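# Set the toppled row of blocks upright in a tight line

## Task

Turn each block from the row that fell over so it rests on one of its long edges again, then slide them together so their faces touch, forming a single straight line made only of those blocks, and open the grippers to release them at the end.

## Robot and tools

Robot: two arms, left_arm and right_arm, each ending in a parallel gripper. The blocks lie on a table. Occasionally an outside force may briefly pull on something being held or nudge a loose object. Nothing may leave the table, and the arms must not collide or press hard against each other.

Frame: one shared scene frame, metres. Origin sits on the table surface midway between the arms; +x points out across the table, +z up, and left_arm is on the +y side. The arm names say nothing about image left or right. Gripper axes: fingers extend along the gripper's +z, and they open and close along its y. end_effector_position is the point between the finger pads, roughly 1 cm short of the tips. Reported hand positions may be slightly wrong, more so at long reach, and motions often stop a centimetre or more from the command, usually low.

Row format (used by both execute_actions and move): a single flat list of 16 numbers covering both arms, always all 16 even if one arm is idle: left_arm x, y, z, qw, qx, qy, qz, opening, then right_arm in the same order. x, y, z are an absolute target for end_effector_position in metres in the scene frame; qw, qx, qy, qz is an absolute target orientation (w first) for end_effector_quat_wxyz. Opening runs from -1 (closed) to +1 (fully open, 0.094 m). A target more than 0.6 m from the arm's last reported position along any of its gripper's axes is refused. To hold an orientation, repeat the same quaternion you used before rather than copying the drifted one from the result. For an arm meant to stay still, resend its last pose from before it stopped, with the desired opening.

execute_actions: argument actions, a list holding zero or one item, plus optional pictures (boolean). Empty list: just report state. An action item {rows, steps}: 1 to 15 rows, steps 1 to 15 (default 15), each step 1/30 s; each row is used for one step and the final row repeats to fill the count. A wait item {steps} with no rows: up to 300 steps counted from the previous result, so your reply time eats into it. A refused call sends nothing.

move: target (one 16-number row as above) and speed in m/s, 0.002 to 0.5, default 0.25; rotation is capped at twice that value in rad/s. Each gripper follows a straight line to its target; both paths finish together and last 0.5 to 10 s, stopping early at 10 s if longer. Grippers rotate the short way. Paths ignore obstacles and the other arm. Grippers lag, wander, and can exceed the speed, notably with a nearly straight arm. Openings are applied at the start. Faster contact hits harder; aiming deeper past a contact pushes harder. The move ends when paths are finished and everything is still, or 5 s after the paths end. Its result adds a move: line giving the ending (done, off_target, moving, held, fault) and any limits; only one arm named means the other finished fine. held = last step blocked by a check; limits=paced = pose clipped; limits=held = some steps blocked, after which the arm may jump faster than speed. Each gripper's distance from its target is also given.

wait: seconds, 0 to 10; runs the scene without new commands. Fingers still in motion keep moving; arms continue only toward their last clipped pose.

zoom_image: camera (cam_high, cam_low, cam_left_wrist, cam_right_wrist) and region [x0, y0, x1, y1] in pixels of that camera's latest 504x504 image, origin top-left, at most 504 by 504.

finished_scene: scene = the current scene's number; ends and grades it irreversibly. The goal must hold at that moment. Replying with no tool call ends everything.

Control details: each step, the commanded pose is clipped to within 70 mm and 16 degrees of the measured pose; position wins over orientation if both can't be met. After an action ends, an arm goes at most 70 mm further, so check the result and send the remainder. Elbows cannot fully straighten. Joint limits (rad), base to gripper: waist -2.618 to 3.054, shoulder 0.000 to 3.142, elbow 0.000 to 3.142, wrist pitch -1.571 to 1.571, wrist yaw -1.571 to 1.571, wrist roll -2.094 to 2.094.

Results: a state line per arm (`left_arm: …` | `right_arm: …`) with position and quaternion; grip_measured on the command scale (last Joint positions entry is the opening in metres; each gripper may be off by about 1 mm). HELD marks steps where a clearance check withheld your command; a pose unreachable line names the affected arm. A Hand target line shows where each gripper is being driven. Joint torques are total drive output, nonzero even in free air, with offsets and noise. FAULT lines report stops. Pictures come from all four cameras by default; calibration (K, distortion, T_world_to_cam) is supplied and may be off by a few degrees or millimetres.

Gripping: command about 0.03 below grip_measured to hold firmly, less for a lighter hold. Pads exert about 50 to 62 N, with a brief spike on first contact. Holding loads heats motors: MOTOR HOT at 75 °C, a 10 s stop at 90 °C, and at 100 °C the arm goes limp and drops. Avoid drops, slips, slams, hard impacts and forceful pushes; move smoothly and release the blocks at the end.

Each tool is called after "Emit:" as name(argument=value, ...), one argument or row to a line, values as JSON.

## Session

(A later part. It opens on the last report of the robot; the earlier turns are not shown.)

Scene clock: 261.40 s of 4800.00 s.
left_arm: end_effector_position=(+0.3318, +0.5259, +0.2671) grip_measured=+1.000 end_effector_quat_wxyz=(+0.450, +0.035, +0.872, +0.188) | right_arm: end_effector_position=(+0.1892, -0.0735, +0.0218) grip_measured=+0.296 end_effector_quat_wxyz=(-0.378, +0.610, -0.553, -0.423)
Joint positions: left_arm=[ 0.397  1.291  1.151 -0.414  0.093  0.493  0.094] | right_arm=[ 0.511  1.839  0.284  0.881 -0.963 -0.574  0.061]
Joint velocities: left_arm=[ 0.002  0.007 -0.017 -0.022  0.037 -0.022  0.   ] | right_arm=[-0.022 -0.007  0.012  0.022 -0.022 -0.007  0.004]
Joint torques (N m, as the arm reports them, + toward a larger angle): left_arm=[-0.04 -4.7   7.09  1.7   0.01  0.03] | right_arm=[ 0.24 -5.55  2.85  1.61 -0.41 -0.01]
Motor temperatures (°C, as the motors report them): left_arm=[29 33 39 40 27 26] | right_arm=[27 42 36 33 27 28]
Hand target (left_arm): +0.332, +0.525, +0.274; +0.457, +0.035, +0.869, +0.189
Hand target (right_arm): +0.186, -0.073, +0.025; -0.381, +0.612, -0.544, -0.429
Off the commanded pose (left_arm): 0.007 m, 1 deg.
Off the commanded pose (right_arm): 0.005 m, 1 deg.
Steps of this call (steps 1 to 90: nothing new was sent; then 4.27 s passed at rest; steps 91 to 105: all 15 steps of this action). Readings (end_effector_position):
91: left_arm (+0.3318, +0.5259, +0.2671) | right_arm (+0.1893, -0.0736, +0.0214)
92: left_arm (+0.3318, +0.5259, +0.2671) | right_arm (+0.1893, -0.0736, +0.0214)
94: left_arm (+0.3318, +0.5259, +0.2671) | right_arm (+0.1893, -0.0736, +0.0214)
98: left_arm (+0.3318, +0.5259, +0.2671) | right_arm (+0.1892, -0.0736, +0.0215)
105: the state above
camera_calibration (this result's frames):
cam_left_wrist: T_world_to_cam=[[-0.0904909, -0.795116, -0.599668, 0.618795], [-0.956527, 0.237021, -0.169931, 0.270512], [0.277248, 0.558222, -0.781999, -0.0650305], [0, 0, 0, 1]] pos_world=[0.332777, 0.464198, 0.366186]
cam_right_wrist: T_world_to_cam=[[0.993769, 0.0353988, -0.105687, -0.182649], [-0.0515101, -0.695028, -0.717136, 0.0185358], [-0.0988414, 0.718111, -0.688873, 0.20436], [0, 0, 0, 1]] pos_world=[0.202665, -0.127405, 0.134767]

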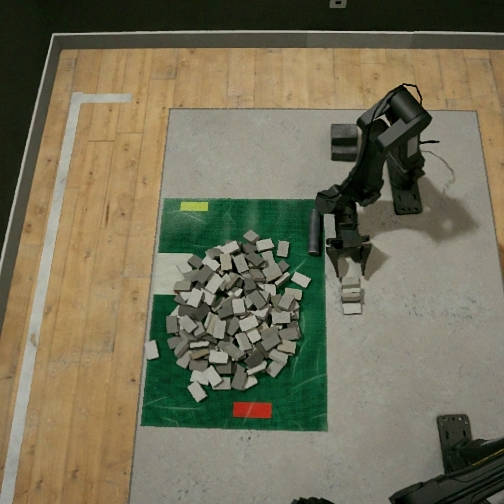

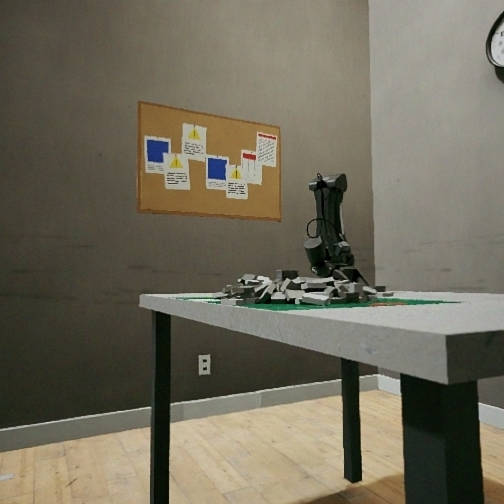

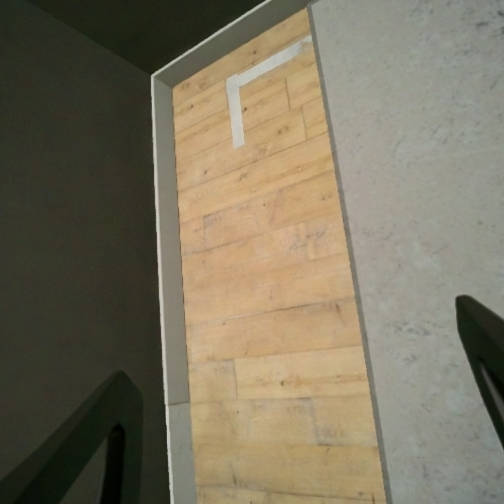

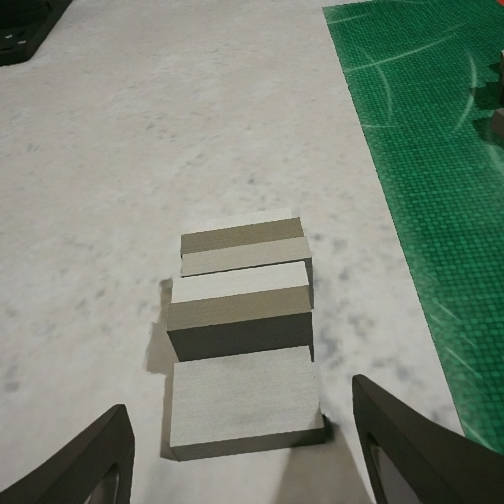

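Emit:
move(
  target=[0.332,0.525,0.274,0.457,0.035,0.869,0.189,1, 0.189,-0.105,0.07,0.3812,-0.6121,0.5444,0.4286,0.3],
  speed=0.1,
)

Emit:
move(
  target=[0.332,0.525,0.274,0.457,0.035,0.869,0.189,1, 0.183,0.022,0.09,0,-0.7472,0.6646,0,0.3],
  speed=0.15,
)

Scene clock: 268.00 s of 4800.00 s.
left_arm: end_effector_position=(+0.3318, +0.5259, +0.2671) grip_measured=+1.000 end_effector_quat_wxyz=(+0.450, +0.035, +0.872, +0.188) | right_arm: end_effector_position=(+0.1800, -0.1085, +0.0557) grip_measured=+0.298 end_effector_quat_wxyz=(-0.360, +0.608, -0.561, -0.431)
Joint positions: left_arm=[ 0.397  1.291  1.151 -0.414  0.093  0.493  0.094] | right_arm=[ 0.379  1.481  0.284  0.324 -1.067 -0.757  0.061]
Joint velocities: left_arm=[ 0.017  0.012  0.017 -0.11   0.007 -0.007  0.   ] | right_arm=[ 0.017  0.017 -0.007 -0.022 -0.037  0.007  0.   ]
Joint torques (N m, as the arm reports them, + toward a larger angle): left_arm=[-0.06 -4.67  7.14  1.67  0.01  0.03] | right_arm=[-0.64 -5.89  7.46  1.06 -0.49 -0.13]
Motor temperatures (°C, as the motors report them): left_arm=[29 33 39 40 27 26] | right_arm=[27 42 36 33 27 28]
Hand target (left_arm): +0.332, +0.525, +0.274; +0.457, +0.035, +0.869, +0.189
Hand target (right_arm): +0.189, -0.105, +0.070; -0.380, +0.613, -0.545, -0.428
Off the commanded pose (left_arm): 0.007 m, 1 deg.
Off the commanded pose (right_arm): 0.017 m, 3 deg.
After step 90, 2.17 s passed at rest.
move: off_target (right_arm)
camera_calibration (this result's frames):
cam_left_wrist: T_world_to_cam=[[-0.0904909, -0.795116, -0.599668, 0.618795], [-0.956527, 0.237021, -0.169931, 0.270512], [0.277248, 0.558222, -0.781999, -0.0650305], [0, 0, 0, 1]] pos_world=[0.332777, 0.464198, 0.366186]
cam_right_wrist: T_world_to_cam=[[0.988687, 0.0416333, -0.144097, -0.164955], [-0.0723751, -0.709039, -0.701445, 0.019336], [-0.131374, 0.703939, -0.698005, 0.256791], [0, 0, 0, 1]] pos_world=[0.198224, -0.160188, 0.169035]

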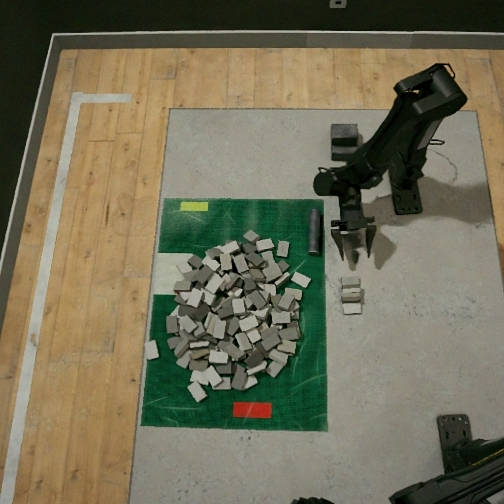

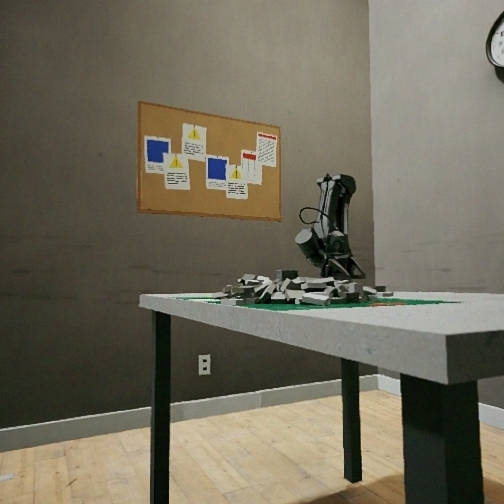

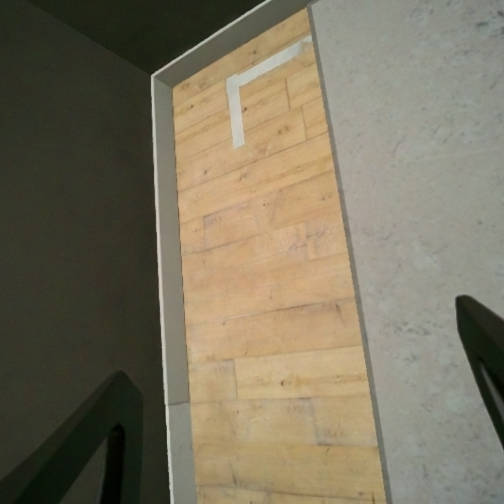

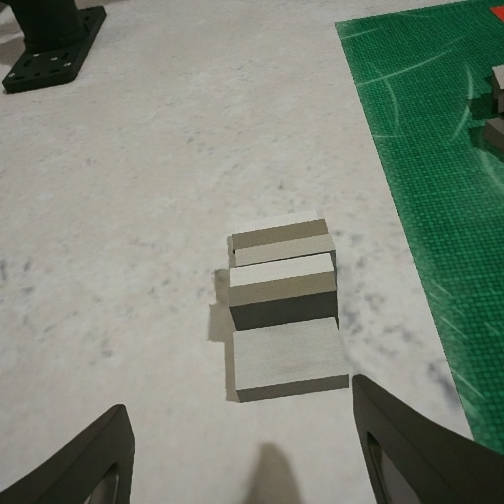

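Scene clock: 272.60 s of 4800.00 s.
left_arm: end_effector_position=(+0.3318, +0.5259, +0.2671) grip_measured=+1.000 end_effector_quat_wxyz=(+0.450, +0.035, +0.872, +0.188) | right_arm: end_effector_position=(+0.1830, +0.0173, +0.0819) grip_measured=+0.298 end_effector_quat_wxyz=(+0.005, +0.753, -0.658, -0.002)
Joint positions: left_arm=[ 0.397  1.291  1.151 -0.414  0.093  0.493  0.094] | right_arm=[ 1.099  2.104  1.802 -1.277 -0.006 -0.514  0.061]
Joint velocities: left_arm=[ 0.002 -0.002 -0.017 -0.051 -0.022  0.037  0.   ] | right_arm=[-0.007 -0.022  0.017 -0.007 -0.051 -0.022  0.   ]
Joint torques (N m, as the arm reports them, + toward a larger angle): left_arm=[-0.06 -4.63  7.13  1.68  0.    0.05] | right_arm=[ 0.66 -9.87  9.36  0.13  0.04  0.1 ]
Motor temperatures (°C, as the motors report them): left_arm=[29 33 39 40 27 26] | right_arm=[27 42 37 32 27 28]
Hand target (left_arm): +0.332, +0.525, +0.274; +0.457, +0.035, +0.869, +0.189
Hand target (right_arm): +0.183, +0.023, +0.090; -0.004, +0.752, -0.659, -0.003
Off the commanded pose (left_arm): 0.007 m, 1 deg.
Off the commanded pose (right_arm): 0.009 m, 1 deg.
move: done
camera_calibration (this result's frames):
cam_left_wrist: T_world_to_cam=[[-0.0904909, -0.795116, -0.599668, 0.618795], [-0.956527, 0.237021, -0.169931, 0.270512], [0.277248, 0.558222, -0.781999, -0.0650305], [0, 0, 0, 1]] pos_world=[0.332777, 0.464198, 0.366186]
cam_right_wrist: T_world_to_cam=[[0.999712, 0.0166081, 0.017321, -0.184235], [0.00852635, -0.920545, 0.390543, 0.0265651], [0.022431, -0.390282, -0.920422, 0.195942], [0, 0, 0, 1]] pos_world=[0.17956, 0.103987, 0.173165]

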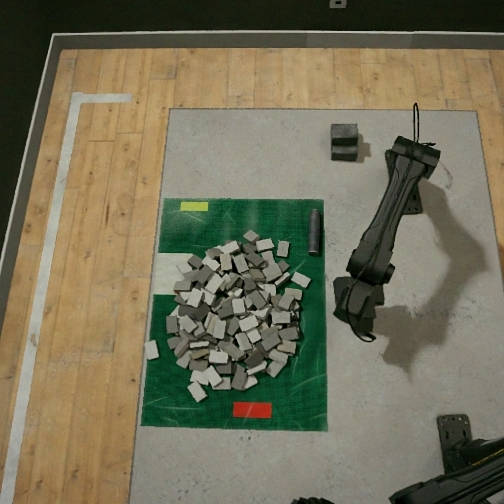

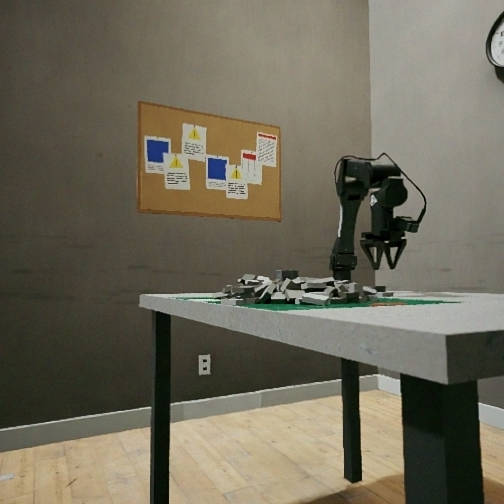

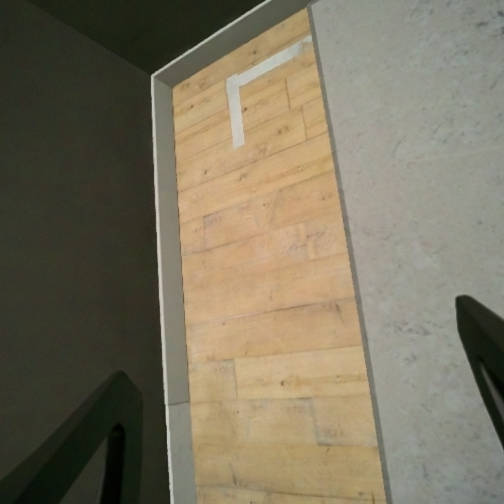

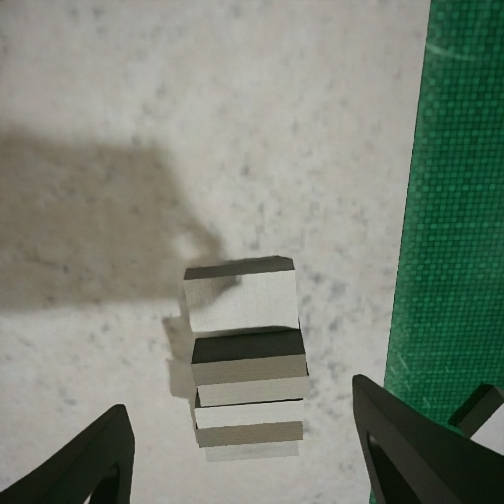

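Emit:
zoom_image(
  camera="cam_right_wrist",
  region=[150, 240, 350, 504],
)

Emit:
zoom_image(
  camera="cam_high",
  region=[320, 260, 390, 330],
)

Region (150, 240, 350, 504) of cam_right_wrist's 504x504 image, scaled by 1.909, with more detail than that image has; it fills the left 382 columns of this view, and the rest is white.

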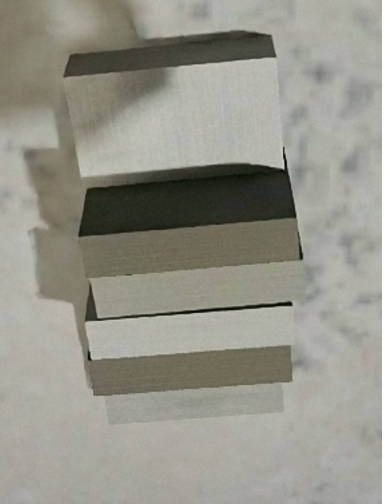

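Region (320, 260, 390, 330) of cam_high's 504x504 image, scaled by 7.200, with more detail than that image has.

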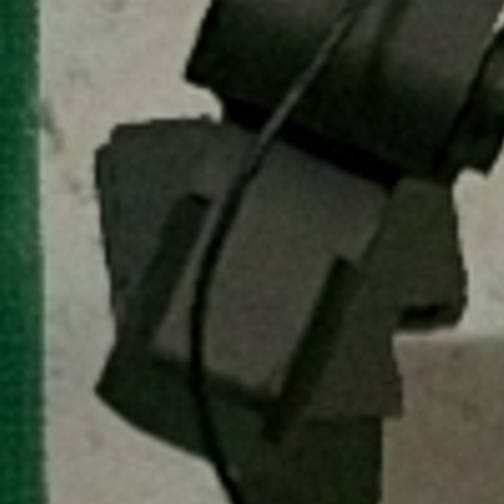

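Emit:
move(
  target=[0.332,0.525,0.274,0.457,0.035,0.869,0.189,1, 0.184,0.024,0.040,-0.1040,-0.7380,0.6564,-0.1169,0.3],
  speed=0.06,
)

Scene clock: 305.30 s of 4800.00 s.
left_arm: end_effector_position=(+0.3318, +0.5259, +0.2671) grip_measured=+1.000 end_effector_quat_wxyz=(+0.450, +0.035, +0.872, +0.188) | right_arm: end_effector_position=(+0.1844, +0.0176, +0.0310) grip_measured=+0.298 end_effector_quat_wxyz=(+0.110, +0.740, -0.654, +0.112)
Joint positions: left_arm=[ 0.397  1.291  1.151 -0.414  0.093  0.493  0.094] | right_arm=[ 1.153  2.451  2.135 -1.546  0.121 -0.433  0.061]
Joint velocities: left_arm=[ 0.002  0.007  0.002  0.066 -0.022  0.066  0.   ] | right_arm=[ 0.002 -0.012 -0.007 -0.095  0.066  0.022 -0.   ]
Joint torques (N m, as the arm reports them, + toward a larger angle): left_arm=[-0.04 -4.66  7.11  1.68  0.01  0.03] | right_arm=[  0.83 -11.91   8.77  -0.39   0.12   0.08]
Motor temperatures (°C, as the motors report them): left_arm=[29 33 39 41 27 26] | right_arm=[27 45 39 31 27 28]
Hand target (left_arm): +0.332, +0.525, +0.274; +0.457, +0.035, +0.869, +0.189
Hand target (right_arm): +0.184, +0.024, +0.039; +0.098, +0.740, -0.655, +0.113
Off the commanded pose (left_arm): 0.007 m, 1 deg.
Off the commanded pose (right_arm): 0.011 m, 1 deg.
joint sent to its limit (right arm) — the command would take joint 4 (wrist pitch) past its lower limit, so that joint was sent only as far as its limit.
After step 90, 26.87 s passed at rest.
move: off_target (right_arm)
camera_calibration (this result's frames):
cam_left_wrist: T_world_to_cam=[[-0.0904909, -0.795116, -0.599668, 0.618795], [-0.956527, 0.237021, -0.169931, 0.270512], [0.277248, 0.558222, -0.781999, -0.0650305], [0, 0, 0, 1]] pos_world=[0.332777, 0.464198, 0.366186]
cam_right_wrist: T_world_to_cam=[[0.99876, 0.0184244, 0.0462448, -0.185454], [-0.0161668, -0.758576, 0.651384, 0.0402951], [0.0470815, -0.651324, -0.757338, 0.144169], [0, 0, 0, 1]] pos_world=[0.179088, 0.127885, 0.0915136]

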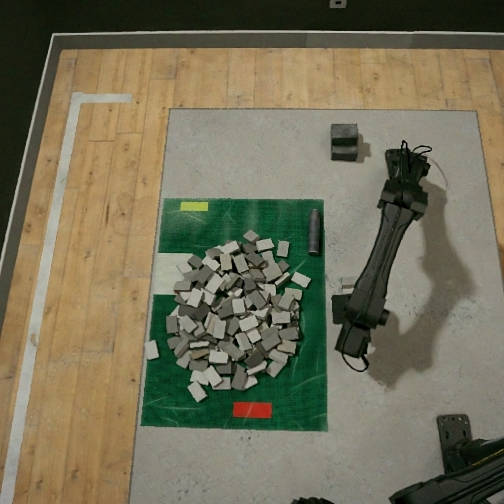

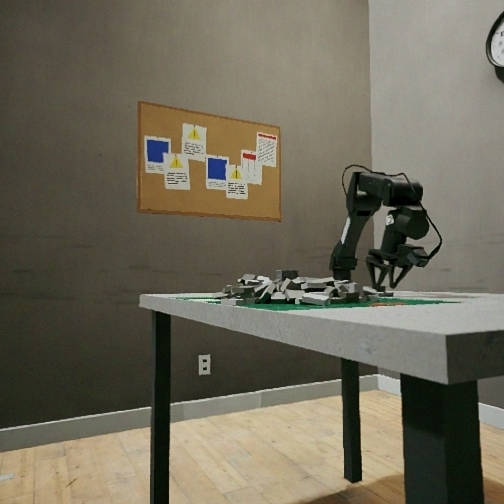

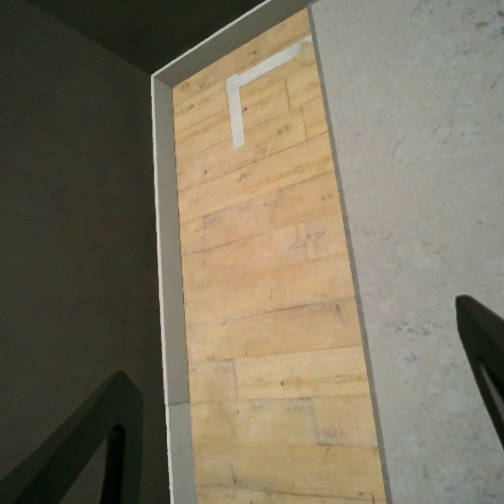

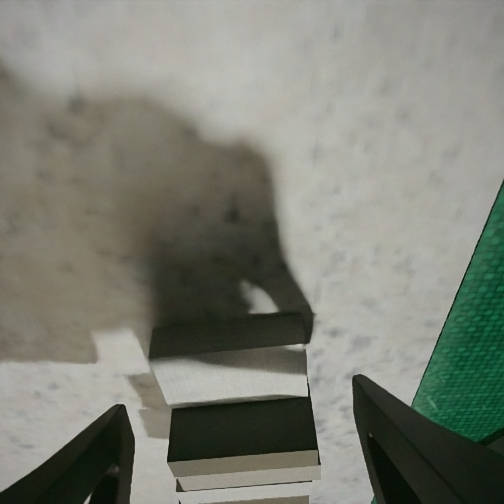

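Emit:
move(
  target=[0.332,0.525,0.274,0.457,0.035,0.869,0.189,1, 0.184,0.027,0.024,-0.1040,-0.7380,0.6564,-0.1169,0.25],
  speed=0.04,
)

Scene clock: 308.33 s of 4800.00 s.
left_arm: end_effector_position=(+0.3318, +0.5259, +0.2671) grip_measured=+1.000 end_effector_quat_wxyz=(+0.450, +0.035, +0.872, +0.188) | right_arm: end_effector_position=(+0.1834, +0.0139, +0.0155) grip_measured=+0.252 end_effector_quat_wxyz=(+0.128, +0.736, -0.653, +0.121)
Joint positions: left_arm=[ 0.397  1.291  1.151 -0.414  0.093  0.493  0.094] | right_arm=[ 1.153  2.493  2.138 -1.548  0.123 -0.426  0.059]
Joint velocities: left_arm=[-0.012 -0.007  0.022 -0.007 -0.007  0.037  0.   ] | right_arm=[ 0.022 -0.002  0.09   0.022 -0.007 -0.007  0.   ]
Joint torques (N m, as the arm reports them, + toward a larger angle): left_arm=[-0.1  -4.69  7.07  1.68  0.02  0.03] | right_arm=[  0.93 -12.21   8.91  -0.29   0.12   0.12]
Motor temperatures (°C, as the motors report them): left_arm=[29 33 39 41 27 26] | right_arm=[27 46 39 31 27 28]
Hand target (left_arm): +0.332, +0.525, +0.274; +0.457, +0.035, +0.869, +0.189
Hand target (right_arm): +0.184, +0.026, +0.024; +0.104, +0.738, -0.656, +0.116
Off the commanded pose (left_arm): 0.007 m, 1 deg.
Off the commanded pose (right_arm): 0.016 m, 3 deg.
move: off_target (right_arm)
camera_calibration (this result's frames):
cam_left_wrist: T_world_to_cam=[[-0.0904909, -0.795116, -0.599668, 0.618795], [-0.956527, 0.237021, -0.169931, 0.270512], [0.277248, 0.558222, -0.781999, -0.0650305], [0, 0, 0, 1]] pos_world=[0.332777, 0.464198, 0.366186]
cam_right_wrist: T_world_to_cam=[[0.999258, 0.0133279, 0.0361452, -0.183572], [-0.0148745, -0.73201, 0.681132, 0.0465375], [0.0355367, -0.681164, -0.731268, 0.132187], [0, 0, 0, 1]] pos_world=[0.17943, 0.126554, 0.0716012]

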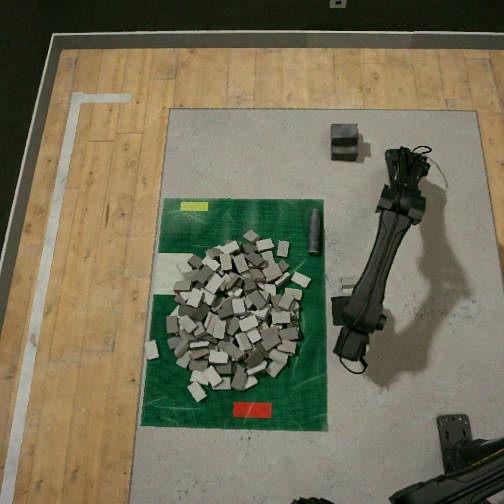

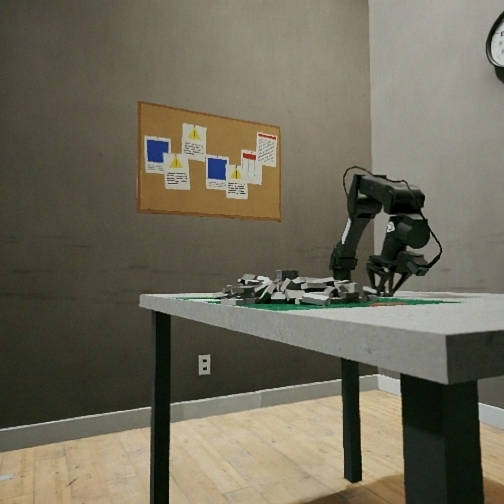

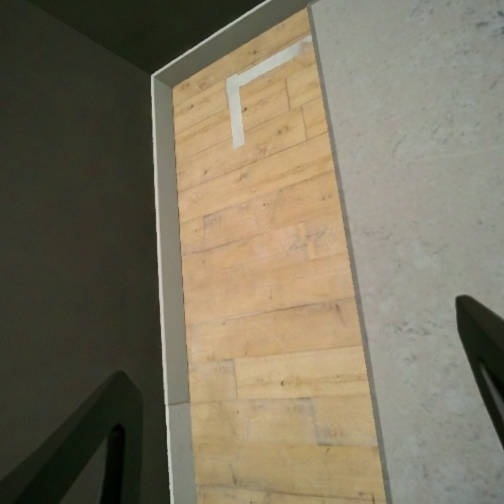

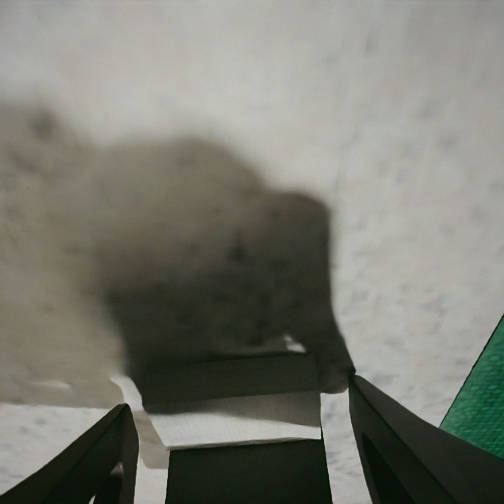

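Emit:
execute_actions(
  actions=[
    {"rows": [[0.332,0.525,0.274,0.457,0.035,0.869,0.189,1, 0.184,0.030,0.026,-0.1040,-0.7380,0.6564,-0.1169,0.2]], "steps": 12},
  ],
)

Scene clock: 311.60 s of 4800.00 s.
left_arm: end_effector_position=(+0.3318, +0.5259, +0.2671) grip_measured=+1.000 end_effector_quat_wxyz=(+0.450, +0.035, +0.872, +0.188) | right_arm: end_effector_position=(+0.1863, +0.0223, +0.0195) grip_measured=+0.202 end_effector_quat_wxyz=(+0.115, +0.736, -0.657, +0.116)
Joint positions: left_arm=[ 0.397  1.291  1.151 -0.414  0.093  0.493  0.094] | right_arm=[ 1.153  2.503  2.179 -1.552  0.123 -0.422  0.056]
Joint velocities: left_arm=[-0.012 -0.002 -0.017 -0.037 -0.051  0.007  0.   ] | right_arm=[-0.012 -0.002 -0.022  0.022 -0.066  0.022 -0.001]
Joint torques (N m, as the arm reports them, + toward a larger angle): left_arm=[-0.1  -4.65  7.11  1.7   0.02  0.01] | right_arm=[  1.08 -11.94   8.67  -0.36   0.12   0.1 ]
Motor temperatures (°C, as the motors report them): left_arm=[29 33 39 41 27 26] | right_arm=[27 47 39 30 27 28]
Hand target (left_arm): +0.332, +0.525, +0.274; +0.457, +0.035, +0.869, +0.189
Hand target (right_arm): +0.184, +0.030, +0.026; +0.102, +0.738, -0.657, +0.116
Off the commanded pose (left_arm): 0.007 m, 1 deg.
Off the commanded pose (right_arm): 0.010 m, 1 deg.
joint sent to its limit (right arm) — the command would take joint 4 (wrist pitch) past its lower limit, so that joint was sent only as far as its limit.
Steps of this call (steps 1 to 86: nothing new was sent; steps 87 to 98: all 12 steps of this action). Readings (end_effector_position):
87: left_arm (+0.3318, +0.5259, +0.2671) | right_arm (+0.1844, +0.0168, +0.0175)
88: left_arm (+0.3318, +0.5259, +0.2671) | right_arm (+0.1849, +0.0184, +0.0178)
90: left_arm (+0.3318, +0.5259, +0.2671) | right_arm (+0.1858, +0.0209, +0.0185)
94: left_arm (+0.3318, +0.5259, +0.2671) | right_arm (+0.1863, +0.0223, +0.0195)
98: the state above
camera_calibration (this result's frames):
cam_left_wrist: T_world_to_cam=[[-0.0904909, -0.795116, -0.599668, 0.618795], [-0.956527, 0.237021, -0.169931, 0.270512], [0.277248, 0.558222, -0.781999, -0.0650305], [0, 0, 0, 1]] pos_world=[0.332777, 0.464198, 0.366186]
cam_right_wrist: T_world_to_cam=[[0.998871, 0.00898596, 0.0466481, -0.186717], [-0.0241266, -0.749926, 0.661081, 0.0525236], [0.0409231, -0.66146, -0.748863, 0.139652], [0, 0, 0, 1]] pos_world=[0.182058, 0.133441, 0.0785681]

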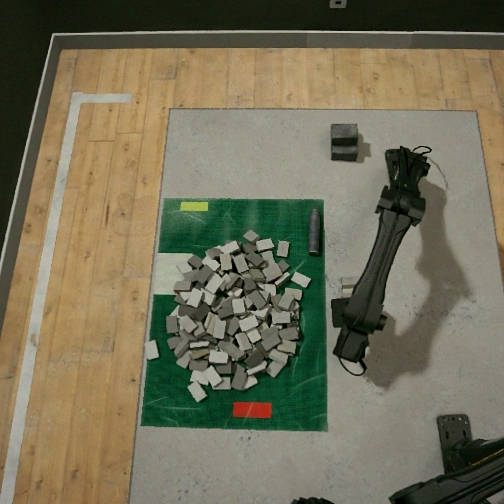

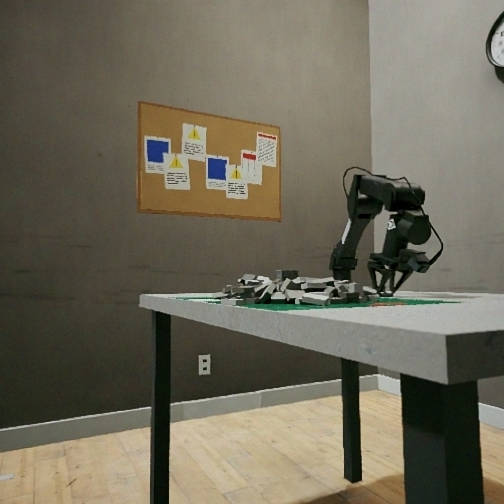

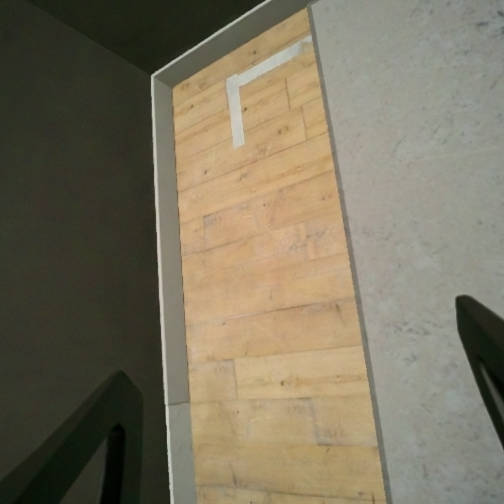

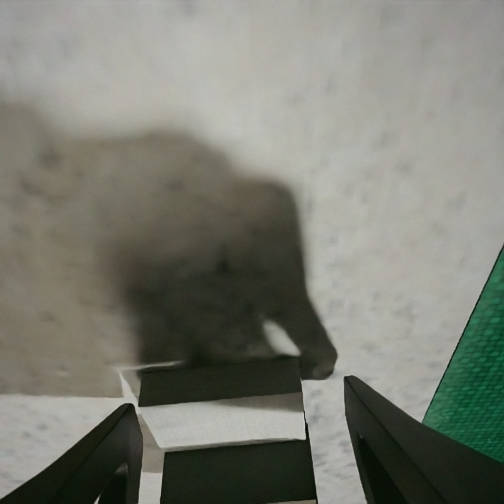

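Emit:
execute_actions(
  actions=[
    {"rows": [[0.332,0.525,0.274,0.457,0.035,0.869,0.189,1, 0.183,0.026,0.020,-0.1040,-0.7380,0.6564,-0.1169,0.12]], "steps": 12},
  ],
  pictures=false,
)

Scene clock: 315.03 s of 4800.00 s.
left_arm: end_effector_position=(+0.3318, +0.5259, +0.2671) grip_measured=+1.000 end_effector_quat_wxyz=(+0.450, +0.035, +0.872, +0.188) | right_arm: end_effector_position=(+0.1853, +0.0239, +0.0192) grip_measured=+0.122 end_effector_quat_wxyz=(+0.112, +0.737, -0.656, +0.115)
Joint positions: left_arm=[ 0.397  1.291  1.151 -0.414  0.093  0.493  0.094] | right_arm=[ 1.156  2.503  2.179 -1.548  0.123 -0.422  0.053]
Joint velocities: left_arm=[-0.007  0.002 -0.002 -0.007  0.022  0.037  0.   ] | right_arm=[-0.007  0.002  0.012 -0.007 -0.007 -0.037  0.   ]
Joint torques (N m, as the arm reports them, + toward a larger angle): left_arm=[-0.08 -4.64  7.1   1.69  0.02  0.02] | right_arm=[  0.75 -13.08   4.77  -0.11   0.12   0.1 ]
Motor temperatures (°C, as the motors report them): left_arm=[29 33 39 41 27 26] | right_arm=[27 47 39 30 27 28]
Hand target (left_arm): +0.332, +0.525, +0.274; +0.457, +0.035, +0.869, +0.189
Hand target (right_arm): +0.183, +0.026, +0.020; +0.104, +0.738, -0.657, +0.117
Off the commanded pose (left_arm): 0.007 m, 1 deg.
Off the commanded pose (right_arm): 0.003 m, 1 deg.
Steps of this call (steps 1 to 90: nothing new was sent; then 0.03 s passed at rest; steps 91 to 102: all 12 steps of this action). Readings (end_effector_position):
91: left_arm (+0.3318, +0.5259, +0.2671) | right_arm (+0.1863, +0.0224, +0.0195)
92: left_arm (+0.3318, +0.5259, +0.2671) | right_arm (+0.1864, +0.0226, +0.0194)
94: left_arm (+0.3318, +0.5259, +0.2671) | right_arm (+0.1861, +0.0227, +0.0194)
98: left_arm (+0.3318, +0.5259, +0.2671) | right_arm (+0.1854, +0.0235, +0.0193)
102: the state above

Emit:
execute_actions(
  actions=[
    {"rows": [[0.332,0.525,0.274,0.457,0.035,0.869,0.189,1, 0.183,0.022,0.014,-0.1040,-0.7380,0.6564,-0.1169,0.1],[0.332,0.525,0.274,0.457,0.035,0.869,0.189,1, 0.183,0.021,0.012,-0.1040,-0.7380,0.6564,-0.1169,0.08]], "steps": 10},
  ],
  pictures=false,
)

Scene clock: 317.67 s of 4800.00 s.
left_arm: end_effector_position=(+0.3318, +0.5259, +0.2671) grip_measured=+1.000 end_effector_quat_wxyz=(+0.450, +0.035, +0.872, +0.188) | right_arm: end_effector_position=(+0.1837, +0.0204, +0.0135) grip_measured=+0.082 end_effector_quat_wxyz=(+0.112, +0.738, -0.654, +0.118)
Joint positions: left_arm=[ 0.397  1.291  1.151 -0.414  0.093  0.493  0.094] | right_arm=[ 1.159  2.486  2.126 -1.512  0.127 -0.422  0.051]
Joint velocities: left_arm=[-0.007  0.002  0.007  0.037 -0.037 -0.081  0.   ] | right_arm=[ 0.002  0.007 -0.012 -0.051 -0.037 -0.022 -0.002]
Joint torques (N m, as the arm reports them, + toward a larger angle): left_arm=[-0.07 -4.68  7.07  1.69 -0.01  0.01] | right_arm=[  0.34 -13.2    3.42   0.05   0.11   0.03]
Motor temperatures (°C, as the motors report them): left_arm=[29 33 39 41 27 26] | right_arm=[27 48 38 30 27 28]
Hand target (left_arm): +0.332, +0.525, +0.274; +0.457, +0.035, +0.869, +0.189
Hand target (right_arm): +0.183, +0.021, +0.012; +0.104, +0.738, -0.656, +0.117
Off the commanded pose (left_arm): 0.007 m, 1 deg.
Off the commanded pose (right_arm): 0.002 m, 1 deg.
Steps of this call (steps 1 to 69: nothing new was sent; steps 70 to 79: all 10 steps of this action). Readings (end_effector_position):
70: left_arm (+0.3318, +0.5259, +0.2671) | right_arm (+0.1853, +0.0236, +0.0178)
71: left_arm (+0.3318, +0.5259, +0.2671) | right_arm (+0.1849, +0.0221, +0.0158)
73: left_arm (+0.3318, +0.5259, +0.2671) | right_arm (+0.1841, +0.0199, +0.0139)
77: left_arm (+0.3318, +0.5259, +0.2671) | right_arm (+0.1837, +0.0203, +0.0135)
79: the state above

Emit:
execute_actions(
  actions=[
    {"rows": [[0.332,0.525,0.274,0.457,0.035,0.869,0.189,1, 0.184,0.021,0.017,-0.1040,-0.7380,0.6564,-0.1169,0.04],[0.332,0.525,0.274,0.457,0.035,0.869,0.189,1, 0.184,0.021,0.017,-0.1040,-0.7380,0.6564,-0.1169,0.0],[0.332,0.525,0.274,0.457,0.035,0.869,0.189,1, 0.184,0.021,0.017,-0.1040,-0.7380,0.6564,-0.1169,-0.04],[0.332,0.525,0.274,0.457,0.035,0.869,0.189,1, 0.184,0.021,0.017,-0.1040,-0.7380,0.6564,-0.1169,-0.07],[0.332,0.525,0.274,0.457,0.035,0.869,0.189,1, 0.184,0.021,0.017,-0.1040,-0.7380,0.6564,-0.1169,-0.09],[0.332,0.525,0.274,0.457,0.035,0.869,0.189,1, 0.184,0.021,0.017,-0.1040,-0.7380,0.6564,-0.1169,-0.11],[0.332,0.525,0.274,0.457,0.035,0.869,0.189,1, 0.184,0.021,0.017,-0.1040,-0.7380,0.6564,-0.1169,-0.13],[0.332,0.525,0.274,0.457,0.035,0.869,0.189,1, 0.184,0.021,0.017,-0.1040,-0.7380,0.6564,-0.1169,-0.14],[0.332,0.525,0.274,0.457,0.035,0.869,0.189,1, 0.184,0.021,0.017,-0.1040,-0.7380,0.6564,-0.1169,-0.15]], "steps": 14},
  ],
)

Scene clock: 325.17 s of 4800.00 s.
left_arm: end_effector_position=(+0.3318, +0.5259, +0.2671) grip_measured=+1.000 end_effector_quat_wxyz=(+0.450, +0.035, +0.872, +0.188) | right_arm: end_effector_position=(+0.1846, +0.0203, +0.0136) grip_measured=-0.108 end_effector_quat_wxyz=(+0.111, +0.739, -0.654, +0.120)
Joint positions: left_arm=[ 0.397  1.291  1.151 -0.414  0.093  0.493  0.094] | right_arm=[ 1.159  2.486  2.126 -1.512  0.132 -0.422  0.042]
Joint velocities: left_arm=[ 0.007 -0.002 -0.002 -0.007  0.037  0.007  0.   ] | right_arm=[ 0.002 -0.007 -0.012  0.022 -0.007  0.051 -0.001]
Joint torques (N m, as the arm reports them, + toward a larger angle): left_arm=[-0.06 -4.7   7.08  1.69 -0.01  0.01] | right_arm=[  0.17 -13.46   4.64  -0.13   0.06   0.03]
Motor temperatures (°C, as the motors report them): left_arm=[29 33 39 41 27 26] | right_arm=[27 49 37 30 27 28]
Hand target (left_arm): +0.332, +0.525, +0.274; +0.457, +0.035, +0.869, +0.189
Hand target (right_arm): +0.184, +0.021, +0.017; +0.104, +0.738, -0.656, +0.117
Off the commanded pose (left_arm): 0.007 m, 1 deg.
Off the commanded pose (right_arm): 0.004 m, 1 deg.
Steps of this call (steps 1 to 90: nothing new was sent; then 4.03 s passed at rest; steps 91 to 104: all 14 steps of this action). Readings (end_effector_position):
91: left_arm (+0.3318, +0.5259, +0.2671) | right_arm (+0.1840, +0.0203, +0.0135)
92: left_arm (+0.3318, +0.5259, +0.2671) | right_arm (+0.1843, +0.0204, +0.0135)
94: left_arm (+0.3318, +0.5259, +0.2671) | right_arm (+0.1846, +0.0203, +0.0136)
98: left_arm (+0.3318, +0.5259, +0.2671) | right_arm (+0.1846, +0.0203, +0.0136)
104: the state above
camera_calibration (this result's frames):
cam_left_wrist: T_world_to_cam=[[-0.0904909, -0.795116, -0.599668, 0.618795], [-0.956527, 0.237021, -0.169931, 0.270512], [0.277248, 0.558222, -0.781999, -0.0650305], [0, 0, 0, 1]] pos_world=[0.332777, 0.464198, 0.366186]
cam_right_wrist: T_world_to_cam=[[0.998243, 0.0179243, 0.0564831, -0.184925], [-0.0239027, -0.750386, 0.660568, 0.0548607], [0.0542243, -0.660757, -0.748639, 0.131433], [0, 0, 0, 1]] pos_world=[0.178784, 0.131327, 0.072602]

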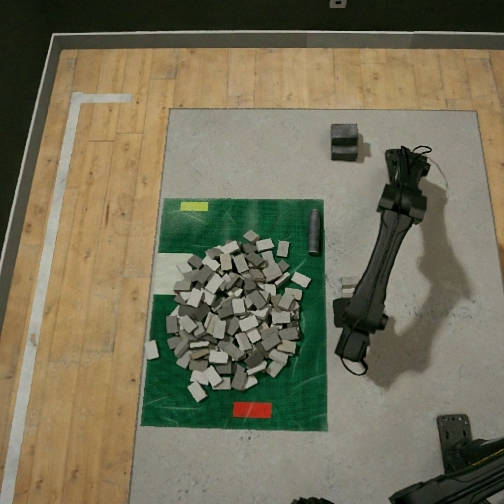

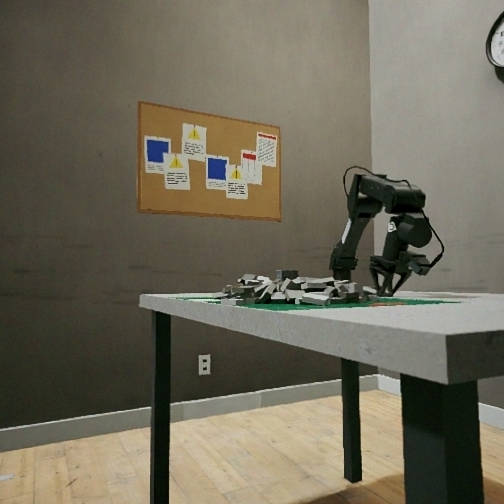

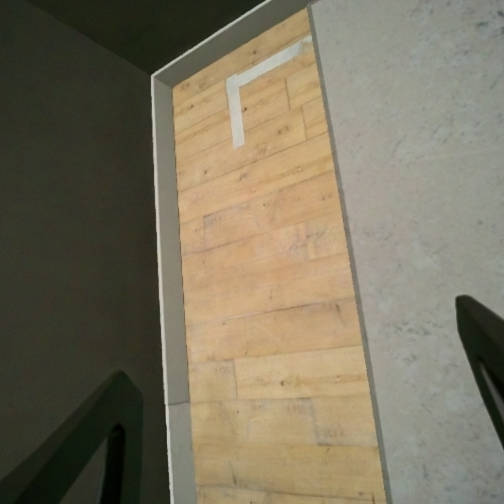

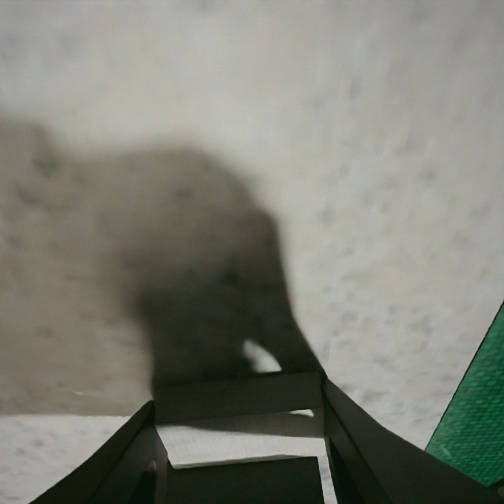

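Emit:
move(
  target=[0.332,0.525,0.274,0.457,0.035,0.869,0.189,1, 0.183,0.032,0.075,0,-0.7472,0.6646,0,-0.15],
  speed=0.08,
)

Emit:
move(
  target=[0.332,0.525,0.274,0.457,0.035,0.869,0.189,1, 0.105,0.02,0.07,0.3812,-0.6121,0.5444,0.4286,-0.15],
  speed=0.15,
)

Scene clock: 355.53 s of 4800.00 s.
left_arm: end_effector_position=(+0.3318, +0.5259, +0.2671) grip_measured=+1.000 end_effector_quat_wxyz=(+0.450, +0.035, +0.872, +0.188) | right_arm: end_effector_position=(+0.1801, +0.0307, +0.0647) grip_measured=-0.108 end_effector_quat_wxyz=(+0.016, +0.745, -0.667, +0.013)
Joint positions: left_arm=[ 0.397  1.291  1.151 -0.414  0.093  0.493  0.094] | right_arm=[ 1.126  2.192  1.871 -1.29   0.012 -0.464  0.042]
Joint velocities: left_arm=[ 0.007 -0.002  0.007 -0.022 -0.007  0.037  0.   ] | right_arm=[ 0.007  0.007 -0.002  0.037 -0.037  0.081  0.001]
Joint torques (N m, as the arm reports them, + toward a larger angle): left_arm=[-0.04 -4.62  7.14  1.67  0.02  0.03] | right_arm=[ -0.62 -13.58   5.32   0.36  -0.05  -0.14]
Motor temperatures (°C, as the motors report them): left_arm=[29 33 39 41 27 26] | right_arm=[27 52 36 30 27 28]
Hand target (left_arm): +0.332, +0.525, +0.274; +0.457, +0.035, +0.869, +0.189
Hand target (right_arm): +0.183, +0.032, +0.076; -0.000, +0.746, -0.666, +0.002
Off the commanded pose (left_arm): 0.007 m, 1 deg.
Off the commanded pose (right_arm): 0.011 m, 2 deg.
After step 90, 24.93 s passed at rest.
move: off_target (right_arm)
camera_calibration (this result's frames):
cam_left_wrist: T_world_to_cam=[[-0.0904909, -0.795116, -0.599668, 0.618795], [-0.956527, 0.237021, -0.169931, 0.270512], [0.277248, 0.558222, -0.781999, -0.0650305], [0, 0, 0, 1]] pos_world=[0.332777, 0.464198, 0.366186]
cam_right_wrist: T_world_to_cam=[[0.999687, -0.00505478, 0.0245088, -0.180971], [-0.0149643, -0.905738, 0.423574, 0.0473096], [0.0200574, -0.423808, -0.90553, 0.185863], [0, 0, 0, 1]] pos_world=[0.177894, 0.120706, 0.152701]

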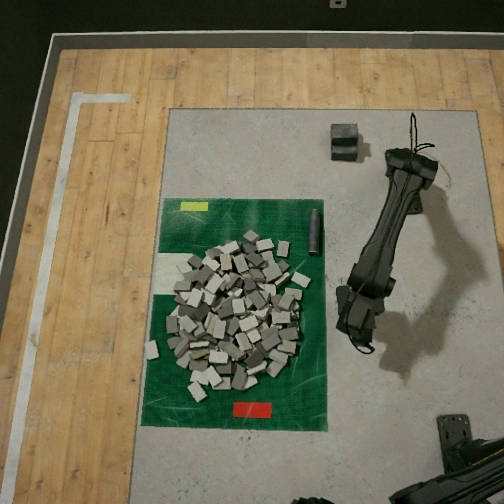

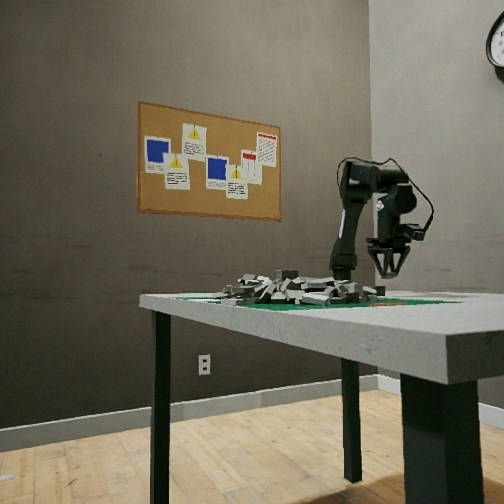

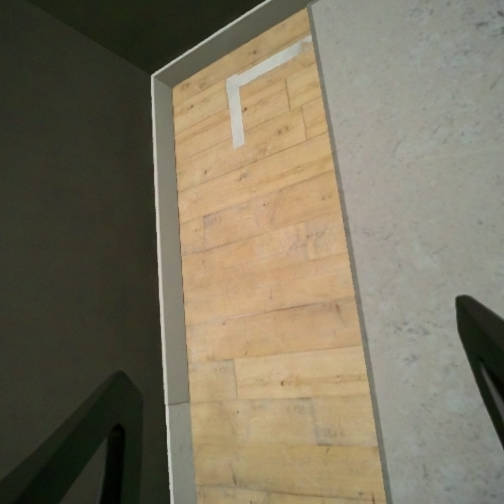

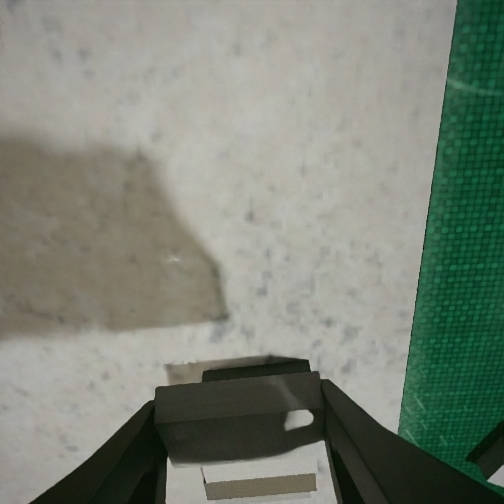

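Scene clock: 360.47 s of 4800.00 s.
left_arm: end_effector_position=(+0.3318, +0.5259, +0.2671) grip_measured=+1.000 end_effector_quat_wxyz=(+0.450, +0.035, +0.872, +0.188) | right_arm: end_effector_position=(+0.1096, +0.0203, +0.0696) grip_measured=-0.108 end_effector_quat_wxyz=(-0.383, +0.607, -0.558, -0.417)
Joint positions: left_arm=[ 0.397  1.291  1.151 -0.414  0.093  0.493  0.094] | right_arm=[ 1.082  1.656  0.356  0.889 -0.447 -0.186  0.042]
Joint velocities: left_arm=[-0.002  0.017  0.007  0.007  0.007 -0.022  0.   ] | right_arm=[-0.002  0.012 -0.017 -0.066 -0.007 -0.022 -0.001]
Joint torques (N m, as the arm reports them, + toward a larger angle): left_arm=[-0.06 -4.66  7.03  1.69  0.01  0.03] | right_arm=[ 0.56 -4.71  4.13  2.17 -0.17  0.09]
Motor temperatures (°C, as the motors report them): left_arm=[29 33 39 41 27 26] | right_arm=[27 50 36 31 27 28]
Hand target (left_arm): +0.332, +0.525, +0.274; +0.457, +0.035, +0.869, +0.189
Hand target (right_arm): +0.105, +0.020, +0.072; -0.385, +0.606, -0.551, -0.427
Off the commanded pose (left_arm): 0.007 m, 1 deg.
Off the commanded pose (right_arm): 0.005 m, 2 deg.
move: done
camera_calibration (this result's frames):
cam_left_wrist: T_world_to_cam=[[-0.0904909, -0.795116, -0.599668, 0.618795], [-0.956527, 0.237021, -0.169931, 0.270512], [0.277248, 0.558222, -0.781999, -0.0650305], [0, 0, 0, 1]] pos_world=[0.332777, 0.464198, 0.366186]
cam_right_wrist: T_world_to_cam=[[0.994908, 0.016884, -0.0993673, -0.101974], [-0.0596635, -0.695932, -0.715625, 0.114669], [-0.0812355, 0.717909, -0.69138, 0.160384], [0, 0, 0, 1]] pos_world=[0.121325, -0.0336183, 0.182814]

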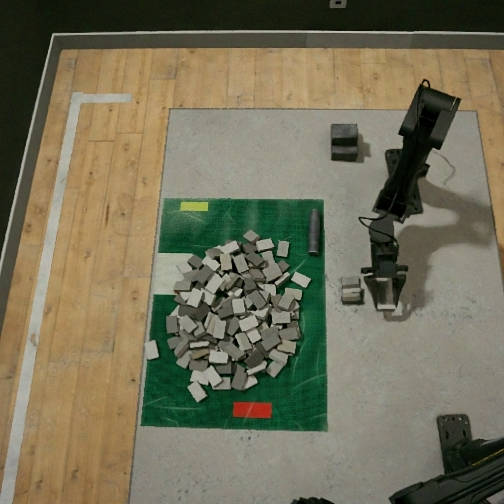

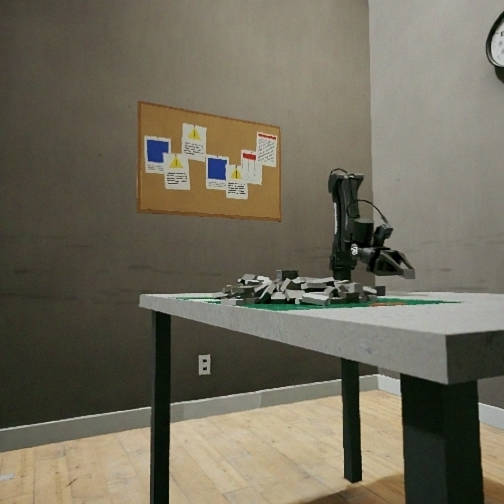

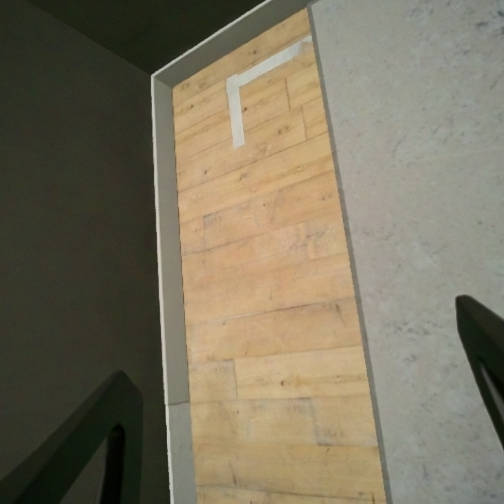

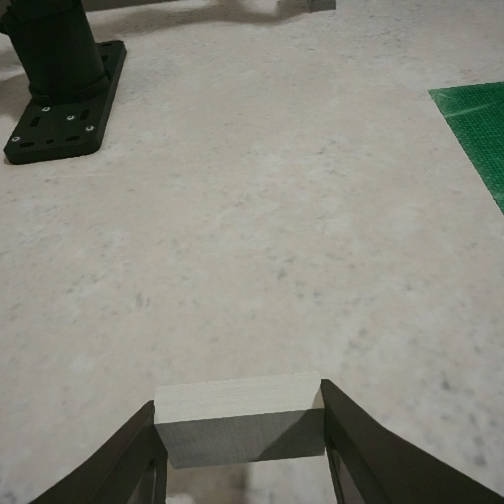

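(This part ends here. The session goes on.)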